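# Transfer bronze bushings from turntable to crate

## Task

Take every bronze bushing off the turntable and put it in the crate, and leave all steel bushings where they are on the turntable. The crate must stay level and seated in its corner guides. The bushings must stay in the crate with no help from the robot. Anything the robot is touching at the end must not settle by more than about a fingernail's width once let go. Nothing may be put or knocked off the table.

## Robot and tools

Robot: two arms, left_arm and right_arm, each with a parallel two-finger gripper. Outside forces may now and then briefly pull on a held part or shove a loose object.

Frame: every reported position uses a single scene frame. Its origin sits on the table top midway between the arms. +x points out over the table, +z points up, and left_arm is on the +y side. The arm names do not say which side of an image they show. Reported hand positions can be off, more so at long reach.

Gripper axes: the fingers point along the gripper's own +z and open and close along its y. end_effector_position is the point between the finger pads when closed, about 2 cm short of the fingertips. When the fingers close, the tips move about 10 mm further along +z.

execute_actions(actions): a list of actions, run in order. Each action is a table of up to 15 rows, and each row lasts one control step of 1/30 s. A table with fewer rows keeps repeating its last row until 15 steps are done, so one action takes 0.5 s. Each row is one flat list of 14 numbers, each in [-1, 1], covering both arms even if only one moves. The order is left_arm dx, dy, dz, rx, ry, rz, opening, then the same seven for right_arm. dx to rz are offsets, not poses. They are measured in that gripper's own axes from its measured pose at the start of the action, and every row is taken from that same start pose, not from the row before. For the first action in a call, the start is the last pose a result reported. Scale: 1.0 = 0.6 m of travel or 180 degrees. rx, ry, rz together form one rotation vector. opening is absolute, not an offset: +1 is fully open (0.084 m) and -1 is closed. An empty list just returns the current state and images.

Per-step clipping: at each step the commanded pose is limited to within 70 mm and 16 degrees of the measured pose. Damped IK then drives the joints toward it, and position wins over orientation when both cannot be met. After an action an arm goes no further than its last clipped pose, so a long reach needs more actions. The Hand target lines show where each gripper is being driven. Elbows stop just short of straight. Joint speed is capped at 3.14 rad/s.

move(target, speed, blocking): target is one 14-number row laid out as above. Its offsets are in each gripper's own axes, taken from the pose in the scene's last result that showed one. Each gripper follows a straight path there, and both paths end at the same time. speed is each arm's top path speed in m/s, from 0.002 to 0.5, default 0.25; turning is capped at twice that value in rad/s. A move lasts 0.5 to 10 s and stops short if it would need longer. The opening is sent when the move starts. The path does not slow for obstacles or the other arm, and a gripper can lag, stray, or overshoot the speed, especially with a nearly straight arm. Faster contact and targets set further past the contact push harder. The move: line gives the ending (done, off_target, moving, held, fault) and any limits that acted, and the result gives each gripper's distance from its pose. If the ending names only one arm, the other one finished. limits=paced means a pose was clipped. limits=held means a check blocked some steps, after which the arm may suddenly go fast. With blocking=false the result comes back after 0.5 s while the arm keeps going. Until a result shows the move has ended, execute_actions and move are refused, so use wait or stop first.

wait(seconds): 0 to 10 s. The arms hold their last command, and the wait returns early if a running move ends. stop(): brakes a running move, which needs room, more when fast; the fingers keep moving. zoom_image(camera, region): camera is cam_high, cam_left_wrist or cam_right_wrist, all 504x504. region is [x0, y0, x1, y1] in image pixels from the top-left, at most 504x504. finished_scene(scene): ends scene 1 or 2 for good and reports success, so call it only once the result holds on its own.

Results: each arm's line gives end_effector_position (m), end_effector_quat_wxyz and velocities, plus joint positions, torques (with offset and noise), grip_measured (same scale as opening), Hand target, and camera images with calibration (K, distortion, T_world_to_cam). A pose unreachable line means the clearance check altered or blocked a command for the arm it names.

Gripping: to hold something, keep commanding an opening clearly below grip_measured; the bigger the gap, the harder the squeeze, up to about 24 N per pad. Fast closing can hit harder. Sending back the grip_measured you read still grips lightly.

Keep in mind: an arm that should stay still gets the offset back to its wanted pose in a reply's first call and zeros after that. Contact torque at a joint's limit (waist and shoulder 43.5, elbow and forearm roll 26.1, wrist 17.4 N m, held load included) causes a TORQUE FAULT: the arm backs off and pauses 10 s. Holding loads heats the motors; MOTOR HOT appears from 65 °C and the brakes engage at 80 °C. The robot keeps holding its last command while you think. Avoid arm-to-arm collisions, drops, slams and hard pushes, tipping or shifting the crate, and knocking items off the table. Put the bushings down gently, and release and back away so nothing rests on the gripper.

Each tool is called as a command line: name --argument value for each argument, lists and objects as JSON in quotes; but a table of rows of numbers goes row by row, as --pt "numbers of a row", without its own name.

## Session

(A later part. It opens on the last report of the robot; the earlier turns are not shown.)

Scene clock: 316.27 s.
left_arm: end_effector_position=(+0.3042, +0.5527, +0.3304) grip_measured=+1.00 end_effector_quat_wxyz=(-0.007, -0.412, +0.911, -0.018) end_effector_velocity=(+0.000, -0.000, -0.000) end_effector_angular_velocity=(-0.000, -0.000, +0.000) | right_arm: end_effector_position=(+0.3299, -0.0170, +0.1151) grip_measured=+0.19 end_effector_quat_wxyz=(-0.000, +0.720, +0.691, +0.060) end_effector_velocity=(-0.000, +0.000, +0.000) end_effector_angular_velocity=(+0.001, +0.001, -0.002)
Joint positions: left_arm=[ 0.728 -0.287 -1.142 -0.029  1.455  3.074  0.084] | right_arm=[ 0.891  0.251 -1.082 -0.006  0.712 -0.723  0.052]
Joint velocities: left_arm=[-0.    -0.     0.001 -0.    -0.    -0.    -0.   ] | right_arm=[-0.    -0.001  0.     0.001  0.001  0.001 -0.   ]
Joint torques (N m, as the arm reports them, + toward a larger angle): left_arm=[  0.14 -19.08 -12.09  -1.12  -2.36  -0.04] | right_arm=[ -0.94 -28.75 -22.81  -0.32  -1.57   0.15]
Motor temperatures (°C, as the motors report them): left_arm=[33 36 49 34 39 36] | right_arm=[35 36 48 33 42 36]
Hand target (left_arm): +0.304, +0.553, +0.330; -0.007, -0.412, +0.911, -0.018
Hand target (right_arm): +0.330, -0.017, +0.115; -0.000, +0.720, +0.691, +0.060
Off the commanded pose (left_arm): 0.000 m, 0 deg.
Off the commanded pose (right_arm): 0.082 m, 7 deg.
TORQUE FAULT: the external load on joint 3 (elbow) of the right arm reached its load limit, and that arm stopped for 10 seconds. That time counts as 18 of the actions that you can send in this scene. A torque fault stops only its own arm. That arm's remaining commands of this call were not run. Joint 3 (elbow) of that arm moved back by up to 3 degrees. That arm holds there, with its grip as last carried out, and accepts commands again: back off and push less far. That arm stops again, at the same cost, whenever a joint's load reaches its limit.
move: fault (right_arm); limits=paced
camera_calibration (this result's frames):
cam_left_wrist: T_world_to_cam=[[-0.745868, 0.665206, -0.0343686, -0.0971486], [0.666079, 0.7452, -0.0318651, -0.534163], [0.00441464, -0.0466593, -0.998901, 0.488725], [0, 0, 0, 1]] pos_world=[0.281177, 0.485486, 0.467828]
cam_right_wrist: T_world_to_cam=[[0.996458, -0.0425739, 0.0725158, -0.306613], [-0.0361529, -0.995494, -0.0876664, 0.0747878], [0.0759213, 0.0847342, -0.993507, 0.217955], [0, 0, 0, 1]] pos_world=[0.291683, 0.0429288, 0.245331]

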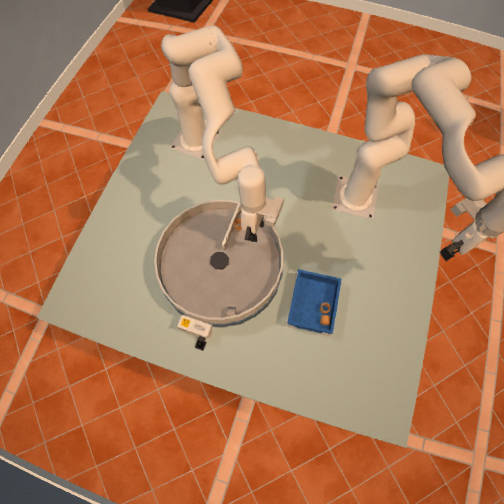

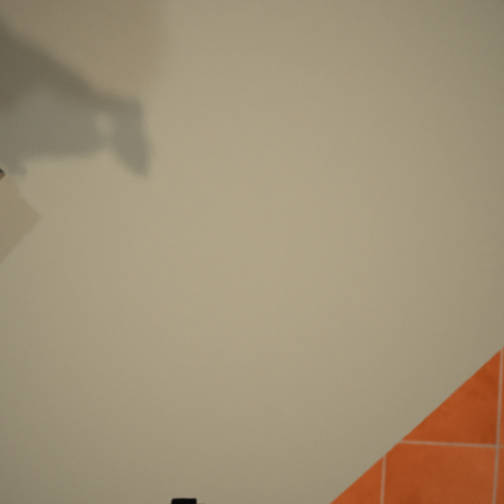

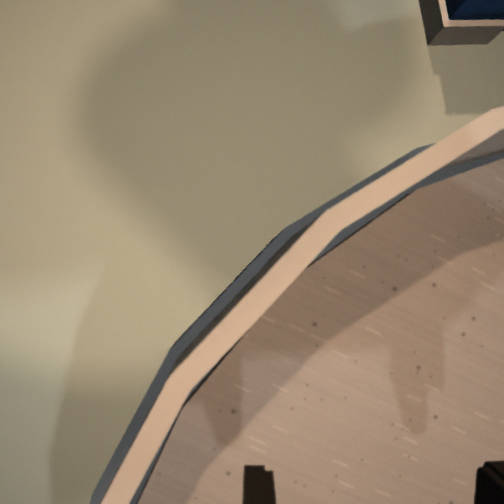

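Another fault. I'll go back to the viewing pose at (.32,-.13,.24).

move --target '[0,0,0,0,0,0,1,-0.17,0.007,-0.225,0.023,-0.028,0,0.2]'

wait --seconds 4

Scene clock: 320.13 s.
left_arm: end_effector_position=(+0.3042, +0.5527, +0.3304) grip_measured=+1.00 end_effector_quat_wxyz=(-0.007, -0.412, +0.911, -0.018) end_effector_velocity=(+0.000, -0.000, -0.000) end_effector_angular_velocity=(-0.000, -0.000, -0.001) | right_arm: end_effector_position=(+0.3190, -0.1297, +0.2399) grip_measured=+0.19 end_effector_quat_wxyz=(+0.004, +0.722, +0.692, +0.002) end_effector_velocity=(+0.001, -0.001, +0.004) end_effector_angular_velocity=(+0.003, -0.004, -0.001)
Joint positions: left_arm=[ 0.728 -0.287 -1.142 -0.029  1.455  3.074  0.084] | right_arm=[ 0.737 -0.091 -1.073 -0.009  1.159 -0.878  0.052]
Joint velocities: left_arm=[-0.001  0.     0.    -0.    -0.     0.    -0.   ] | right_arm=[-0.003 -0.006 -0.005 -0.     0.006 -0.001  0.   ]
Joint torques (N m, as the arm reports them, + toward a larger angle): left_arm=[  0.16 -19.02 -12.32  -1.16  -2.08   0.  ] | right_arm=[ -0.92 -21.98 -24.47  -0.38  -1.42   0.19]
Motor temperatures (°C, as the motors report them): left_arm=[33 36 49 34 39 36] | right_arm=[35 36 48 33 42 36]
Hand target (left_arm): +0.304, +0.553, +0.330; -0.007, -0.412, +0.911, -0.018
Hand target (right_arm): +0.319, -0.130, +0.241; +0.004, +0.722, +0.692, +0.003
Off the commanded pose (left_arm): 0.000 m, 0 deg.
Off the commanded pose (right_arm): 0.001 m, 0 deg.
move: done
camera_calibration (this result's frames):
cam_left_wrist: T_world_to_cam=[[-0.745868, 0.665206, -0.0343686, -0.0971483], [0.666079, 0.745201, -0.0318653, -0.534163], [0.0044145, -0.0466595, -0.998901, 0.488725], [0, 0, 0, 1]] pos_world=[0.281177, 0.485486, 0.467828]
cam_right_wrist: T_world_to_cam=[[0.999185, -0.0403675, -0.000163239, -0.29274], [-0.0403673, -0.999184, 0.00121999, -0.0473085], [-0.000212354, -0.0012124, -0.999999, 0.36697], [0, 0, 0, 1]] pos_world=[0.290669, -0.0586422, 0.366979]

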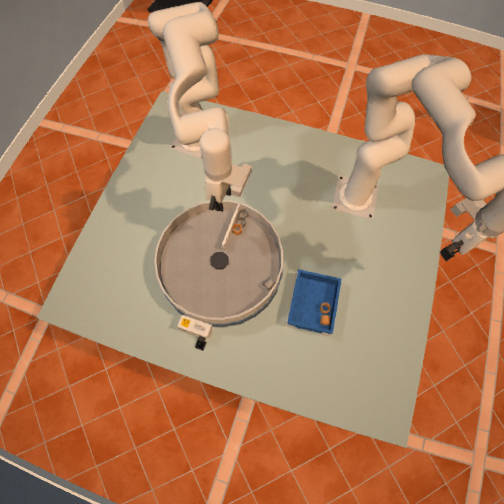

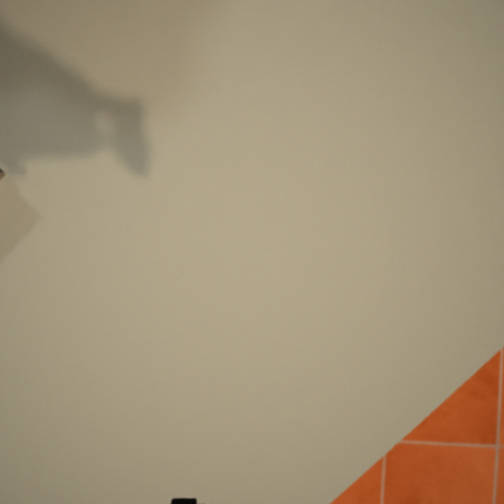

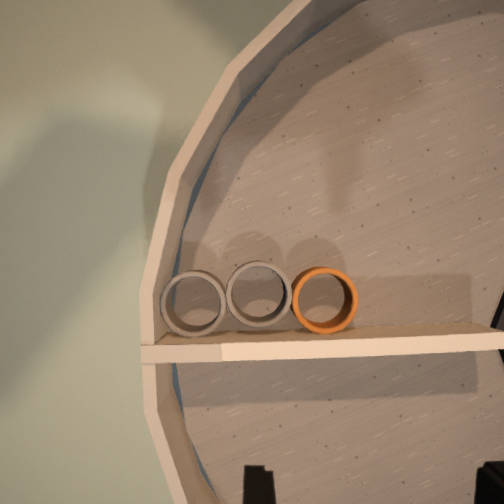

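Scene clock: 324.13 s.
left_arm: end_effector_position=(+0.3042, +0.5527, +0.3304) grip_measured=+1.00 end_effector_quat_wxyz=(-0.007, -0.412, +0.911, -0.018) end_effector_velocity=(+0.000, +0.000, +0.000) end_effector_angular_velocity=(+0.001, -0.001, +0.001) | right_arm: end_effector_position=(+0.3192, -0.1298, +0.2406) grip_measured=+0.19 end_effector_quat_wxyz=(+0.004, +0.722, +0.692, +0.003) end_effector_velocity=(+0.000, +0.000, +0.000) end_effector_angular_velocity=(+0.001, -0.001, -0.000)
Joint positions: left_arm=[ 0.728 -0.287 -1.142 -0.029  1.455  3.074  0.084] | right_arm=[ 0.736 -0.092 -1.074 -0.009  1.159 -0.878  0.052]
Joint velocities: left_arm=[-0.     0.    -0.001 -0.    -0.001 -0.001 -0.   ] | right_arm=[ 0.    -0.    -0.001  0.001 -0.001  0.     0.   ]
Joint torques (N m, as the arm reports them, + toward a larger angle): left_arm=[  0.75 -18.63 -12.53  -1.25  -2.16  -0.01] | right_arm=[ -0.6  -22.06 -24.51  -0.39  -1.24   0.22]
Motor temperatures (°C, as the motors report them): left_arm=[33 36 49 34 39 36] | right_arm=[35 36 49 33 42 36]
Hand target (left_arm): +0.304, +0.553, +0.330; -0.007, -0.412, +0.911, -0.018
Hand target (right_arm): +0.319, -0.130, +0.241; +0.004, +0.722, +0.692, +0.003
Off the commanded pose (left_arm): 0.000 m, 0 deg.
Off the commanded pose (right_arm): 0.000 m, 0 deg.
wait: 4.00 s; at rest by 0.17 s
camera_calibration (this result's frames):
cam_left_wrist: T_world_to_cam=[[-0.745868, 0.665206, -0.0343685, -0.0971485], [0.666079, 0.7452, -0.0318651, -0.534163], [0.0044146, -0.0466593, -0.998901, 0.488725], [0, 0, 0, 1]] pos_world=[0.281177, 0.485486, 0.467828]
cam_right_wrist: T_world_to_cam=[[0.999174, -0.04063, 0.000731764, -0.293191], [-0.0406304, -0.999174, 0.000530409, -0.0471644], [0.000709609, -0.000559703, -1, 0.36742], [0, 0, 0, 1]] pos_world=[0.290772, -0.0588321, 0.367659]

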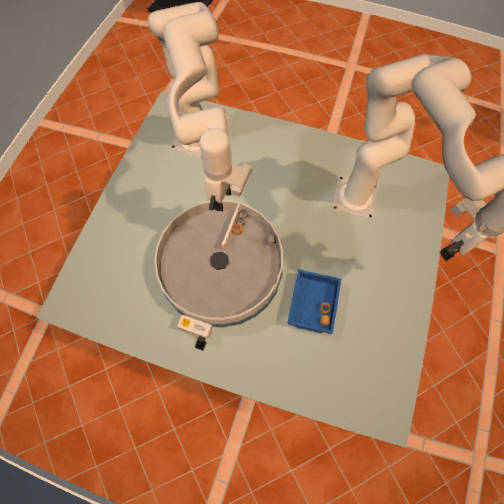

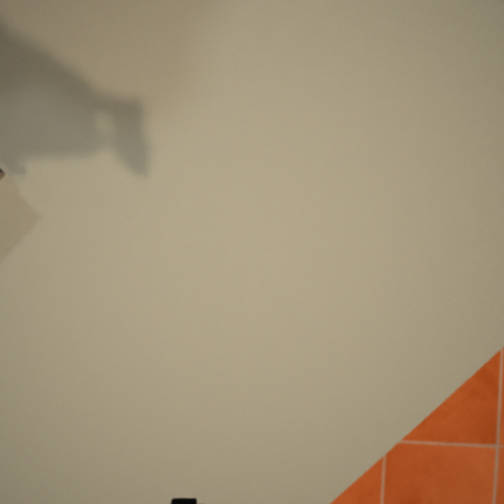

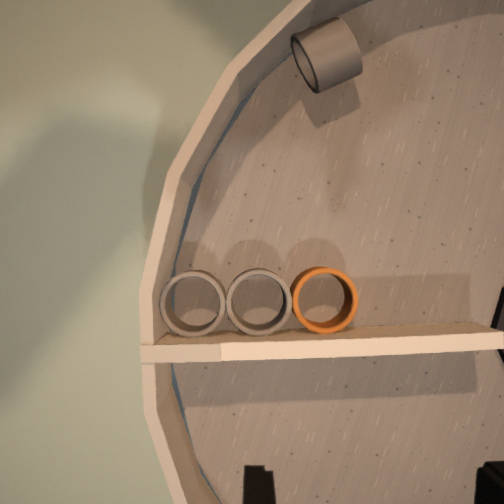

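move --target '[0,0,0,0,0,0,1,0.175,0.012,0.187,0,0,0,0.2]'

move --target '[0,0,0,0,0,0,1,0,0,0.083,0,0,0,0.2]' --speed 0.06

move --target '[0,0,0,0,0,0,1,-0.095,0,0,0,0,0,0.2]' --speed 0.05

move --target '[0,0,0,0,0,0,1,0,0,0,0,0,0,-1]'

move --target '[0,0,0,0,0,0,1,0,0,-0.2,0,0,0,-1]' --speed 0.15

Scene clock: 334.10 s.
left_arm: end_effector_position=(+0.3042, +0.5527, +0.3304) grip_measured=+1.00 end_effector_quat_wxyz=(-0.007, -0.412, +0.911, -0.018) end_effector_velocity=(+0.000, -0.001, -0.001) end_effector_angular_velocity=(-0.001, +0.000, -0.001) | right_arm: end_effector_position=(+0.3317, -0.0255, +0.1290) grip_measured=+0.19 end_effector_quat_wxyz=(+0.004, +0.722, +0.692, +0.003) end_effector_velocity=(-0.001, -0.000, -0.005) end_effector_angular_velocity=(-0.006, +0.006, +0.001)
Joint positions: left_arm=[ 0.728 -0.287 -1.142 -0.029  1.455  3.074  0.084] | right_arm=[ 0.88   0.283 -1.205 -0.011  0.915 -0.731  0.052]
Joint velocities: left_arm=[-0.001  0.     0.001 -0.    -0.001 -0.    -0.   ] | right_arm=[ 0.002  0.01  -0.001  0.    -0.     0.001 -0.   ]
Joint torques (N m, as the arm reports them, + toward a larger angle): left_arm=[  0.57 -18.84 -12.31  -1.16  -2.11   0.08] | right_arm=[ -0.81 -29.95 -23.16  -0.2   -1.41   0.13]
Motor temperatures (°C, as the motors report them): left_arm=[33 36 49 34 39 36] | right_arm=[35 35 49 33 42 36]
Hand target (left_arm): +0.304, +0.553, +0.330; -0.007, -0.412, +0.911, -0.018
Hand target (right_arm): +0.331, -0.025, +0.128; +0.004, +0.722, +0.692, +0.003
Off the commanded pose (left_arm): 0.000 m, 0 deg.
Off the commanded pose (right_arm): 0.001 m, 0 deg.
move: done
camera_calibration (this result's frames):
cam_left_wrist: T_world_to_cam=[[-0.745868, 0.665206, -0.0343686, -0.0971484], [0.666079, 0.745201, -0.0318648, -0.534163], [0.00441485, -0.0466592, -0.998901, 0.488725], [0, 0, 0, 1]] pos_world=[0.281177, 0.485486, 0.467828]
cam_right_wrist: T_world_to_cam=[[0.99917, -0.0407294, 0.00118597, -0.301383], [-0.0407288, -0.99917, -0.000501747, 0.0577329], [0.00120542, 0.000453027, -0.999999, 0.255742], [0, 0, 0, 1]] pos_world=[0.303175, 0.045294, 0.256128]

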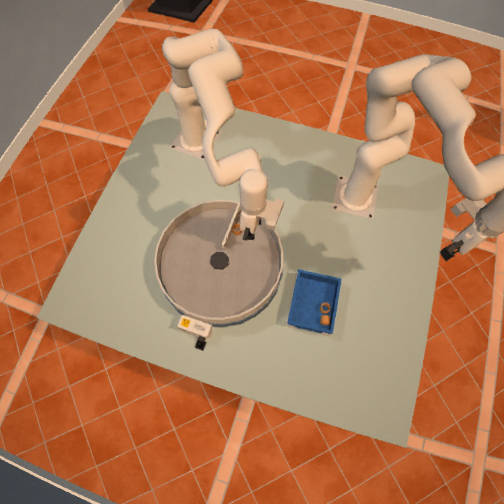

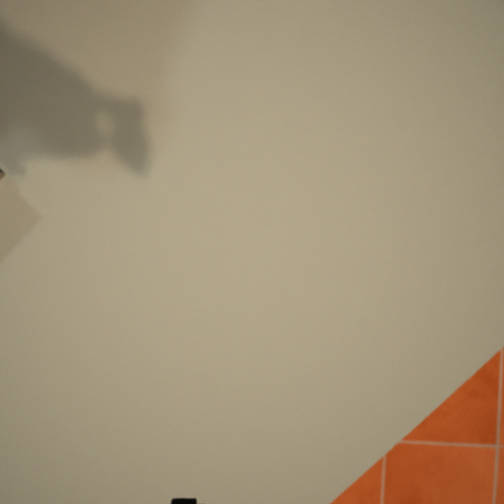

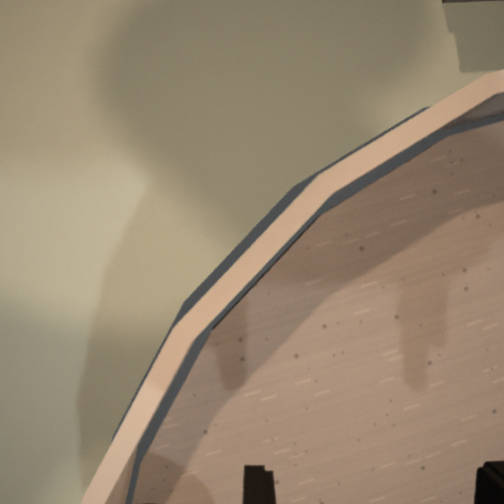

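Scene clock: 335.30 s.
left_arm: end_effector_position=(+0.3042, +0.5527, +0.3304) grip_measured=+1.00 end_effector_quat_wxyz=(-0.007, -0.412, +0.911, -0.018) end_effector_velocity=(-0.000, +0.000, -0.000) end_effector_angular_velocity=(-0.001, -0.000, +0.001) | right_arm: end_effector_position=(+0.3322, -0.0255, +0.0796) grip_measured=+0.19 end_effector_quat_wxyz=(+0.004, +0.722, +0.692, +0.004) end_effector_velocity=(+0.000, +0.000, -0.001) end_effector_angular_velocity=(+0.002, -0.001, -0.000)
Joint positions: left_arm=[ 0.728 -0.287 -1.142 -0.029  1.455  3.074  0.084] | right_arm=[ 0.879  0.364 -1.163 -0.012  0.792 -0.731  0.052]
Joint velocities: left_arm=[ 0.001  0.     0.001 -0.001 -0.001 -0.    -0.   ] | right_arm=[ 0.     0.002  0.001  0.001 -0.005 -0.    -0.   ]
Joint torques (N m, as the arm reports them, + toward a larger angle): left_arm=[  0.22 -18.57 -12.54  -1.38  -1.95   0.13] | right_arm=[ -0.84 -30.53 -22.    -0.1   -1.4    0.3 ]
Motor temperatures (°C, as the motors report them): left_arm=[33 36 49 34 39 36] | right_arm=[35 35 49 33 42 36]
Hand target (left_arm): +0.304, +0.553, +0.330; -0.007, -0.412, +0.911, -0.018
Hand target (right_arm): +0.332, -0.026, +0.079; +0.004, +0.722, +0.692, +0.003
Off the commanded pose (left_arm): 0.000 m, 0 deg.
Off the commanded pose (right_arm): 0.000 m, 0 deg.
move: done
camera_calibration (this result's frames):
cam_left_wrist: T_world_to_cam=[[-0.745868, 0.665206, -0.0343688, -0.0971484], [0.666079, 0.745201, -0.0318648, -0.534163], [0.00441494, -0.0466593, -0.998901, 0.488725], [0, 0, 0, 1]] pos_world=[0.281177, 0.485486, 0.467828]
cam_right_wrist: T_world_to_cam=[[0.999172, -0.0406616, 0.00160255, -0.301924], [-0.04066, -0.999172, -0.00104095, 0.0577987], [0.00164355, 0.000974927, -0.999998, 0.206292], [0, 0, 0, 1]] pos_world=[0.303685, 0.045273, 0.206836]

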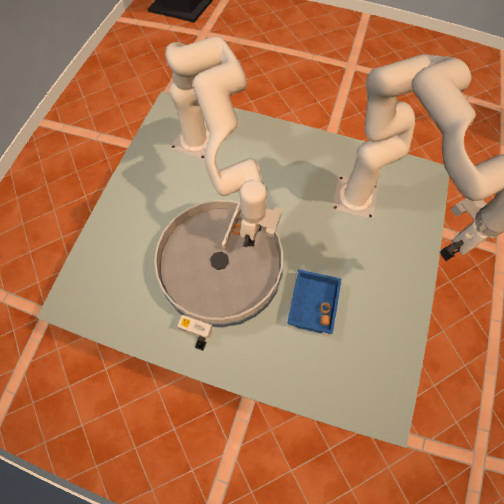

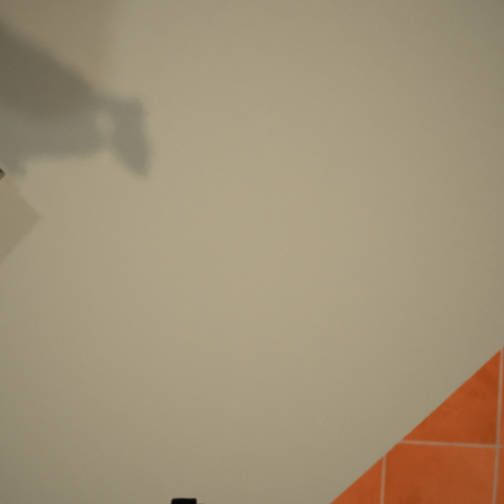

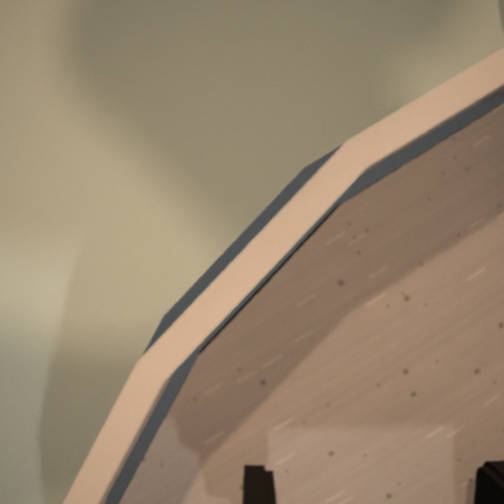

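Scene clock: 336.70 s.
left_arm: end_effector_position=(+0.3042, +0.5527, +0.3304) grip_measured=+1.00 end_effector_quat_wxyz=(-0.007, -0.412, +0.911, -0.018) end_effector_velocity=(+0.000, +0.000, -0.000) end_effector_angular_velocity=(+0.000, -0.000, +0.000) | right_arm: end_effector_position=(+0.3403, -0.0716, +0.0894) grip_measured=+0.18 end_effector_quat_wxyz=(+0.005, +0.722, +0.692, +0.025) end_effector_velocity=(+0.001, -0.002, -0.000) end_effector_angular_velocity=(+0.003, -0.004, +0.000)
Joint positions: left_arm=[ 0.728 -0.287 -1.142 -0.029  1.455  3.074  0.084] | right_arm=[ 0.802  0.246 -1.012 -0.01   0.715 -0.807  0.052]
Joint velocities: left_arm=[-0.     0.     0.001 -0.    -0.001 -0.001  0.   ] | right_arm=[-0.004 -0.003  0.007 -0.001 -0.009 -0.004  0.   ]
Joint torques (N m, as the arm reports them, + toward a larger angle): left_arm=[  0.13 -18.91 -11.66  -1.05  -2.33   0.1 ] | right_arm=[ -7.63 -18.56   7.22  -3.81  10.41  -0.94]
Motor temperatures (°C, as the motors report them): left_arm=[33 36 49 34 39 36] | right_arm=[35 35 49 33 42 36]
Hand target (left_arm): +0.304, +0.553, +0.330; -0.007, -0.412, +0.911, -0.018
Hand target (right_arm): +0.330, -0.082, +0.080; +0.004, +0.722, +0.692, +0.004
Off the commanded pose (left_arm): 0.000 m, 0 deg.
Off the commanded pose (right_arm): 0.018 m, 2 deg.
move: off_target (right_arm)
camera_calibration (this result's frames):
cam_left_wrist: T_world_to_cam=[[-0.745868, 0.665206, -0.0343687, -0.0971484], [0.666079, 0.745201, -0.0318649, -0.534163], [0.00441481, -0.0466593, -0.998901, 0.488725], [0, 0, 0, 1]] pos_world=[0.281177, 0.485486, 0.467828]
cam_right_wrist: T_world_to_cam=[[0.998617, -0.0414979, 0.03228, -0.314464], [-0.0404922, -0.998692, -0.0312092, 0.0147342], [0.0335329, 0.0298589, -0.998991, 0.207158], [0, 0, 0, 1]] pos_world=[0.307679, -0.00452014, 0.21756]

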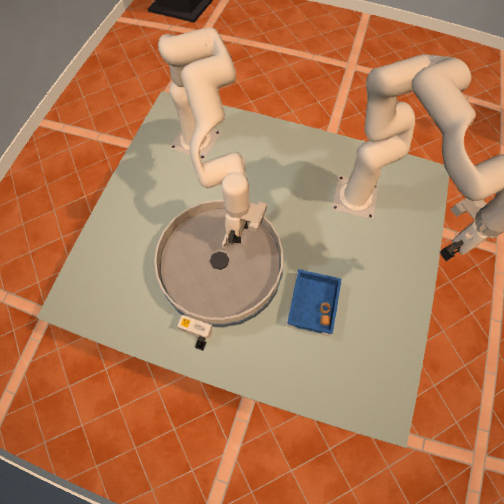

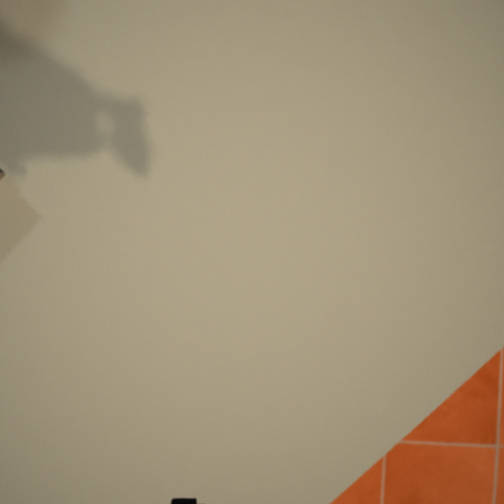

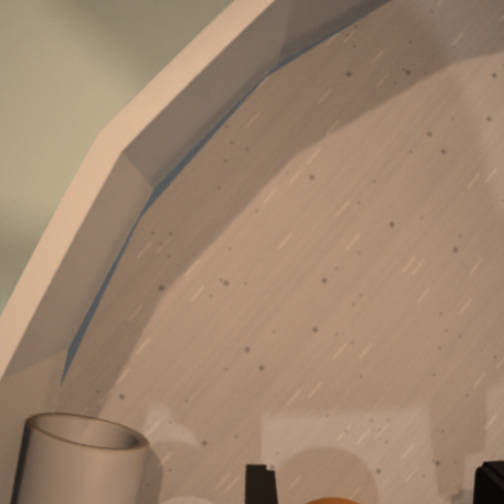

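Scene clock: 337.53 s.
left_arm: end_effector_position=(+0.3042, +0.5527, +0.3304) grip_measured=+1.00 end_effector_quat_wxyz=(-0.007, -0.412, +0.911, -0.018) end_effector_velocity=(+0.000, +0.000, +0.000) end_effector_angular_velocity=(+0.000, -0.000, -0.001) | right_arm: end_effector_position=(+0.3401, -0.0717, +0.0891) grip_measured=-0.29 end_effector_quat_wxyz=(+0.005, +0.722, +0.692, +0.025) end_effector_velocity=(+0.001, +0.001, +0.001) end_effector_angular_velocity=(+0.004, -0.004, -0.001)
Joint positions: left_arm=[ 0.728 -0.287 -1.142 -0.029  1.455  3.074  0.084] | right_arm=[ 0.802  0.246 -1.011 -0.01   0.715 -0.807  0.031]
Joint velocities: left_arm=[-0.    -0.     0.    -0.    -0.001  0.001 -0.   ] | right_arm=[-0.    -0.001 -0.002  0.    -0.003  0.001  0.   ]
Joint torques (N m, as the arm reports them, + toward a larger angle): left_arm=[  0.27 -19.04 -12.25  -0.95  -2.21   0.05] | right_arm=[ -0.68 -27.93 -22.02  -0.37  -1.59   0.18]
Motor temperatures (°C, as the motors report them): left_arm=[33 36 49 34 39 36] | right_arm=[35 35 49 33 42 36]
Hand target (left_arm): +0.304, +0.553, +0.330; -0.007, -0.412, +0.911, -0.018
Hand target (right_arm): +0.340, -0.072, +0.089; +0.005, +0.722, +0.692, +0.025
Off the commanded pose (left_arm): 0.000 m, 0 deg.
Off the commanded pose (right_arm): 0.000 m, 0 deg.
move: done
camera_calibration (this result's frames):
cam_left_wrist: T_world_to_cam=[[-0.745868, 0.665206, -0.0343686, -0.0971484], [0.666079, 0.745201, -0.0318651, -0.534163], [0.00441468, -0.0466593, -0.998901, 0.488725], [0, 0, 0, 1]] pos_world=[0.281177, 0.485486, 0.467828]
cam_right_wrist: T_world_to_cam=[[0.998639, -0.04144, 0.0316719, -0.314199], [-0.0404709, -0.998711, -0.0306494, 0.0145073], [0.0329012, 0.0293259, -0.999028, 0.207083], [0, 0, 0, 1]] pos_world=[0.307545, -0.00460465, 0.217277]

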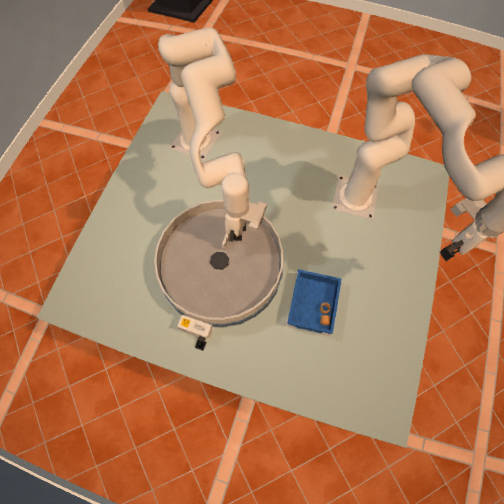

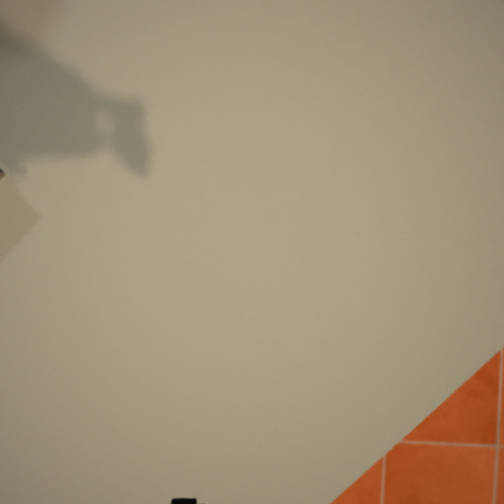

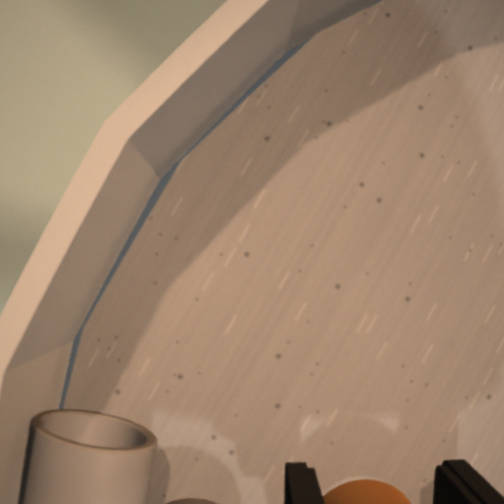

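Scene clock: 338.77 s.
left_arm: end_effector_position=(+0.3042, +0.5527, +0.3304) grip_measured=+1.00 end_effector_quat_wxyz=(-0.007, -0.412, +0.911, -0.018) end_effector_velocity=(+0.000, +0.000, +0.000) end_effector_angular_velocity=(+0.000, -0.000, +0.001) | right_arm: end_effector_position=(+0.3350, -0.0752, +0.2079) grip_measured=-0.29 end_effector_quat_wxyz=(+0.005, +0.722, +0.692, +0.024) end_effector_velocity=(+0.002, +0.001, +0.006) end_effector_angular_velocity=(+0.005, -0.007, +0.002)
Joint positions: left_arm=[ 0.728 -0.287 -1.142 -0.029  1.455  3.074  0.084] | right_arm=[ 0.804  0.058 -1.14  -0.008  1.033 -0.809  0.031]
Joint velocities: left_arm=[-0.     0.    -0.    -0.     0.    -0.001  0.   ] | right_arm=[-0.    -0.005 -0.009 -0.001  0.006 -0.002 -0.   ]
Joint torques (N m, as the arm reports them, + toward a larger angle): left_arm=[ -0.07 -18.62 -12.47  -1.    -2.15   0.09] | right_arm=[ -1.1  -25.85 -24.83  -0.26  -1.61   0.34]
Motor temperatures (°C, as the motors report them): left_arm=[33 36 49 34 39 36] | right_arm=[35 35 49 33 42 36]
Hand target (left_arm): +0.304, +0.553, +0.330; -0.007, -0.412, +0.911, -0.018
Hand target (right_arm): +0.335, -0.075, +0.209; +0.005, +0.722, +0.692, +0.025
Off the commanded pose (left_arm): 0.000 m, 0 deg.
Off the commanded pose (right_arm): 0.001 m, 0 deg.
move: done
camera_calibration (this result's frames):
cam_left_wrist: T_world_to_cam=[[-0.745868, 0.665206, -0.0343686, -0.0971484], [0.666079, 0.745201, -0.0318651, -0.534163], [0.00441463, -0.0466594, -0.998901, 0.488725], [0, 0, 0, 1]] pos_world=[0.281177, 0.485486, 0.467828]
cam_right_wrist: T_world_to_cam=[[0.998663, -0.0415873, 0.0306897, -0.312878], [-0.0406824, -0.998735, -0.029545, 0.0143637], [0.0318796, 0.028257, -0.999092, 0.326343], [0, 0, 0, 1]] pos_world=[0.302641, -0.0078877, 0.336074]

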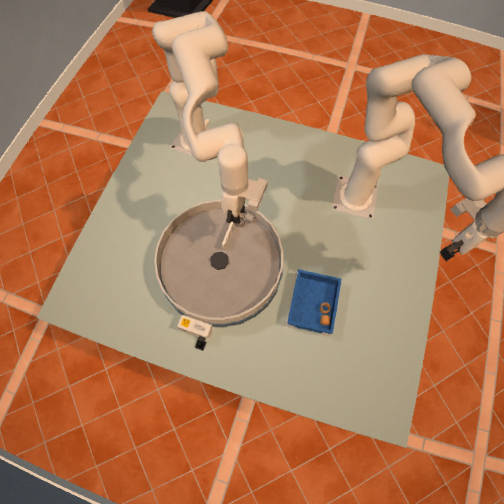

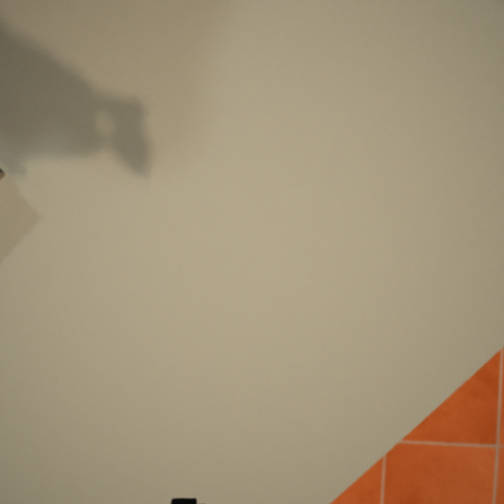

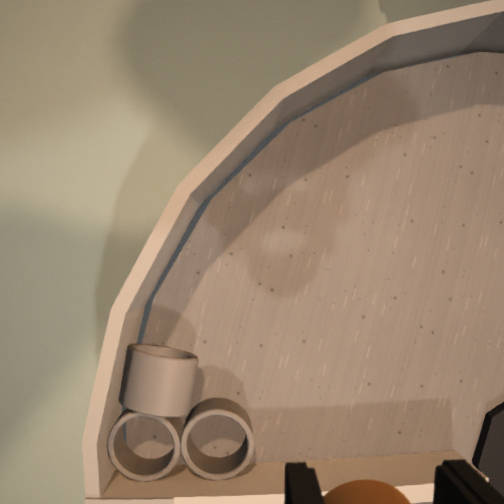

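move --target '[0,0,0,0,0,0,1,0.485,0.13,0.1,0,0,0,-1]'

move --target '[0,0,0,0,0,0,1,0,0,0,0,0,0,0.2]'

move --target '[0,0,0,0,0,0,1,0,0,-0.15,0,0,0,0.2]'

Scene clock: 344.60 s.
left_arm: end_effector_position=(+0.3042, +0.5527, +0.3304) grip_measured=+1.00 end_effector_quat_wxyz=(-0.007, -0.412, +0.911, -0.018) end_effector_velocity=(-0.000, +0.000, +0.000) end_effector_angular_velocity=(+0.000, -0.000, -0.001) | right_arm: end_effector_position=(+0.4267, +0.2135, +0.1601) grip_measured=-0.29 end_effector_quat_wxyz=(-0.013, +0.715, +0.686, +0.136) end_effector_velocity=(+0.000, +0.000, -0.004) end_effector_angular_velocity=(-0.001, -0.001, -0.001)
Joint positions: left_arm=[ 0.728 -0.287 -1.142 -0.029  1.455  3.074  0.084] | right_arm=[ 1.013  1.184 -2.694 -0.018  1.237 -0.602  0.031]
Joint velocities: left_arm=[ 0.    -0.    -0.     0.    -0.     0.001 -0.   ] | right_arm=[ 0.     0.009 -0.006 -0.002 -0.003  0.001 -0.   ]
Joint torques (N m, as the arm reports them, + toward a larger angle): left_arm=[  0.15 -18.45 -12.21  -1.17  -2.11   0.02] | right_arm=[ -0.65 -44.34 -25.1   -0.28  -1.9    0.12]
Motor temperatures (°C, as the motors report them): left_arm=[33 36 49 34 39 36] | right_arm=[35 36 49 33 42 36]
Hand target (left_arm): +0.304, +0.553, +0.330; -0.007, -0.412, +0.911, -0.018
Hand target (right_arm): +0.427, +0.214, +0.159; -0.013, +0.715, +0.686, +0.136
Off the commanded pose (left_arm): 0.000 m, 0 deg.
Off the commanded pose (right_arm): 0.001 m, 13 deg.
elbow stopped short (right arm): the move would have taken joint 3 (elbow) straighter than the controller allows; a more bent joint 3 avoids this.
move: off_target (right_arm)
camera_calibration (this result's frames):
cam_left_wrist: T_world_to_cam=[[-0.745868, 0.665206, -0.0343686, -0.0971485], [0.666079, 0.745201, -0.0318651, -0.534163], [0.00441465, -0.0466593, -0.998901, 0.488725], [0, 0, 0, 1]] pos_world=[0.281177, 0.485486, 0.467828]
cam_right_wrist: T_world_to_cam=[[0.98577, -0.0553899, 0.158714, -0.403054], [-0.0204198, -0.976619, -0.214006, 0.321161], [0.166856, 0.207719, -0.963852, 0.165891], [0, 0, 0, 1]] pos_world=[0.376197, 0.256868, 0.292595]

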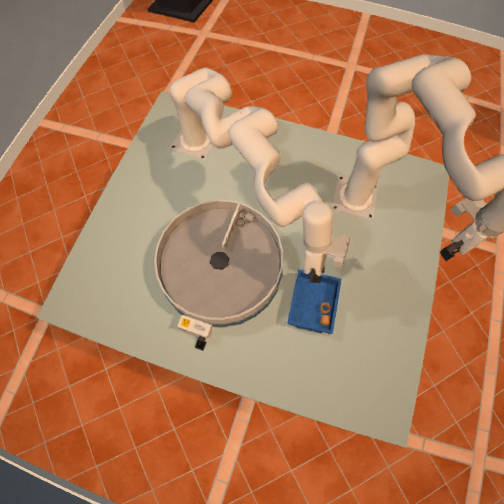

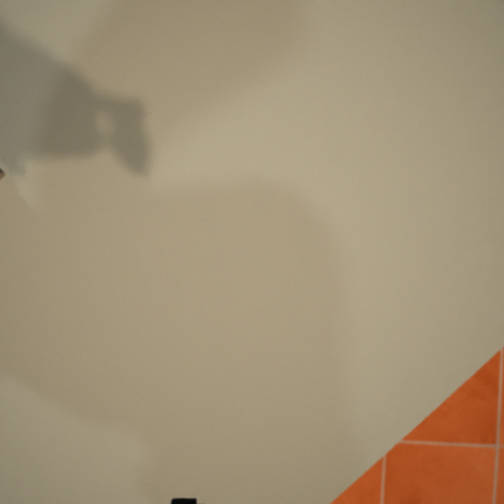

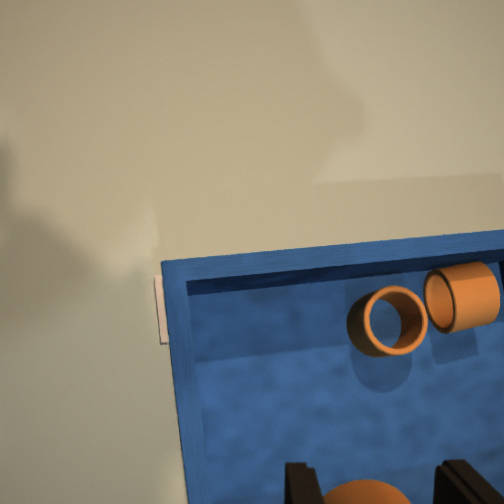

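Scene clock: 345.10 s.
left_arm: end_effector_position=(+0.3042, +0.5527, +0.3304) grip_measured=+1.00 end_effector_quat_wxyz=(-0.007, -0.412, +0.911, -0.018) end_effector_velocity=(+0.000, +0.000, +0.000) end_effector_angular_velocity=(+0.001, -0.001, +0.000) | right_arm: end_effector_position=(+0.4267, +0.2135, +0.1601) grip_measured=+0.19 end_effector_quat_wxyz=(-0.013, +0.715, +0.686, +0.136) end_effector_velocity=(-0.000, +0.000, +0.001) end_effector_angular_velocity=(+0.001, +0.000, -0.000)
Joint positions: left_arm=[ 0.728 -0.287 -1.142 -0.029  1.455  3.074  0.084] | right_arm=[ 1.013  1.184 -2.694 -0.018  1.237 -0.602  0.052]
Joint velocities: left_arm=[-0.    -0.    -0.001 -0.    -0.001 -0.     0.   ] | right_arm=[-0.    -0.001 -0.001  0.001  0.001  0.     0.   ]
Joint torques (N m, as the arm reports them, + toward a larger angle): left_arm=[  0.75 -18.88 -12.01  -1.02  -2.15   0.07] | right_arm=[ -0.86 -44.09 -24.89  -0.34  -1.91   0.25]
Motor temperatures (°C, as the motors report them): left_arm=[33 36 49 34 39 36] | right_arm=[35 36 49 33 42 36]
Hand target (left_arm): +0.304, +0.553, +0.330; -0.007, -0.412, +0.911, -0.018
Hand target (right_arm): +0.427, +0.214, +0.160; -0.013, +0.715, +0.686, +0.136
Off the commanded pose (left_arm): 0.000 m, 0 deg.
Off the commanded pose (right_arm): 0.000 m, 0 deg.
move: done
camera_calibration (this result's frames):
cam_left_wrist: T_world_to_cam=[[-0.745868, 0.665206, -0.0343684, -0.0971485], [0.666079, 0.745201, -0.0318651, -0.534163], [0.00441453, -0.0466592, -0.998901, 0.488725], [0, 0, 0, 1]] pos_world=[0.281177, 0.485486, 0.467828]
cam_right_wrist: T_world_to_cam=[[0.985773, -0.0553876, 0.158693, -0.403049], [-0.0204271, -0.976625, -0.213976, 0.321151], [0.166835, 0.20769, -0.963863, 0.165896], [0, 0, 0, 1]] pos_world=[0.376197, 0.256865, 0.29258]

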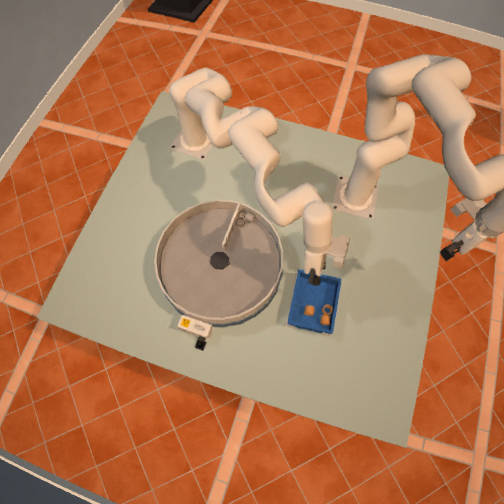

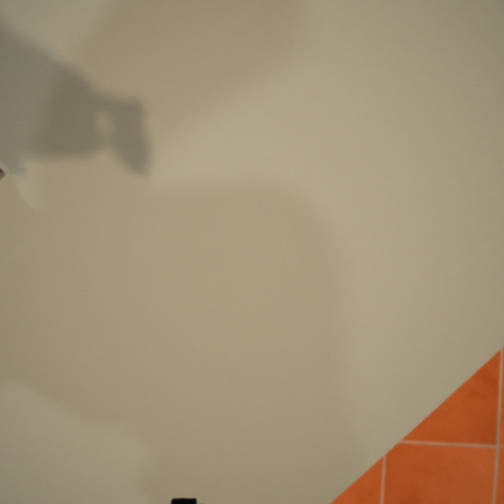

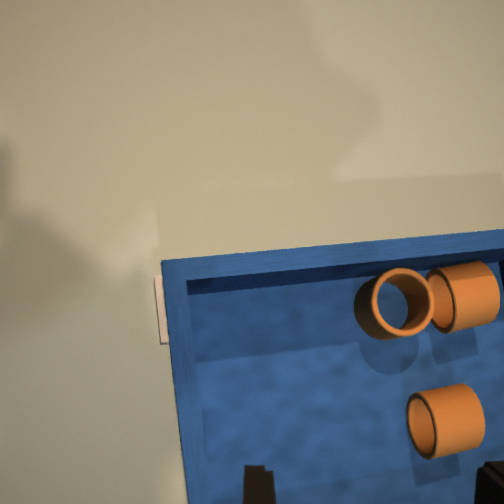

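Scene clock: 346.00 s.
left_arm: end_effector_position=(+0.3042, +0.5527, +0.3304) grip_measured=+1.00 end_effector_quat_wxyz=(-0.007, -0.412, +0.911, -0.018) end_effector_velocity=(-0.000, -0.000, -0.001) end_effector_angular_velocity=(-0.001, +0.001, -0.001) | right_arm: end_effector_position=(+0.4110, +0.1951, +0.2452) grip_measured=+0.19 end_effector_quat_wxyz=(-0.013, +0.715, +0.686, +0.133) end_effector_velocity=(-0.000, +0.000, +0.014) end_effector_angular_velocity=(+0.023, -0.016, -0.000)
Joint positions: left_arm=[ 0.728 -0.287 -1.142 -0.029  1.455  3.074  0.084] | right_arm=[ 1.015  1.    -2.613 -0.018  1.345 -0.602  0.052]
Joint velocities: left_arm=[-0.     0.     0.001 -0.    -0.     0.001 -0.   ] | right_arm=[-0.    -0.099  0.148  0.001 -0.077  0.002  0.   ]
Joint torques (N m, as the arm reports them, + toward a larger angle): left_arm=[  0.59 -18.13 -12.54  -1.44  -2.16   0.25] | right_arm=[ -0.72 -43.32 -24.21  -0.19  -2.07   0.11]
Motor temperatures (°C, as the motors report them): left_arm=[33 36 49 34 39 36] | right_arm=[35 36 49 33 42 36]
Hand target (left_arm): +0.304, +0.553, +0.330; -0.007, -0.412, +0.911, -0.018
Hand target (right_arm): +0.411, +0.195, +0.247; -0.013, +0.715, +0.686, +0.135
Off the commanded pose (left_arm): 0.000 m, 0 deg.
Off the commanded pose (right_arm): 0.001 m, 0 deg.
move: done
camera_calibration (this result's frames):
cam_left_wrist: T_world_to_cam=[[-0.745868, 0.665206, -0.0343685, -0.0971487], [0.666079, 0.7452, -0.0318651, -0.534163], [0.00441452, -0.0466593, -0.998901, 0.488725], [0, 0, 0, 1]] pos_world=[0.281177, 0.485486, 0.467828]
cam_right_wrist: T_world_to_cam=[[0.986295, -0.0548282, 0.155616, -0.401676], [-0.0212794, -0.977565, -0.209557, 0.320477], [0.163614, 0.203373, -0.965334, 0.256966], [0, 0, 0, 1]] pos_world=[0.360947, 0.239004, 0.377723]

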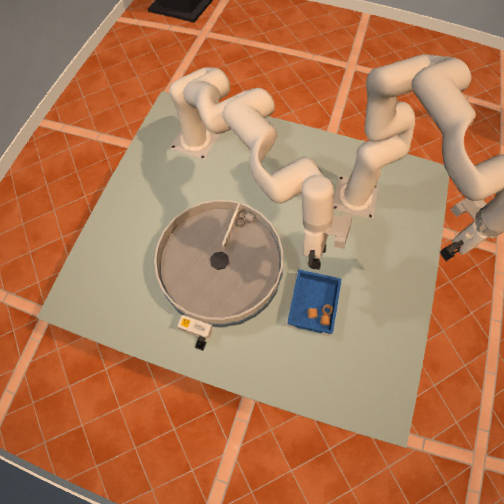

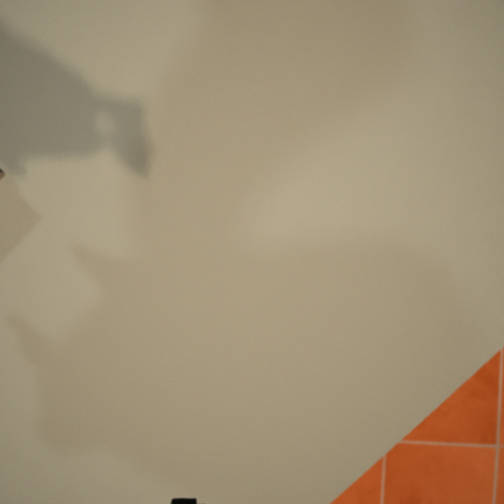

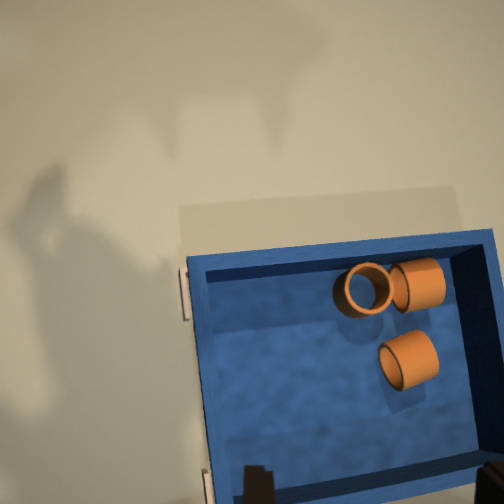

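finished_scene --scene 1

The scene is finished: the task was done.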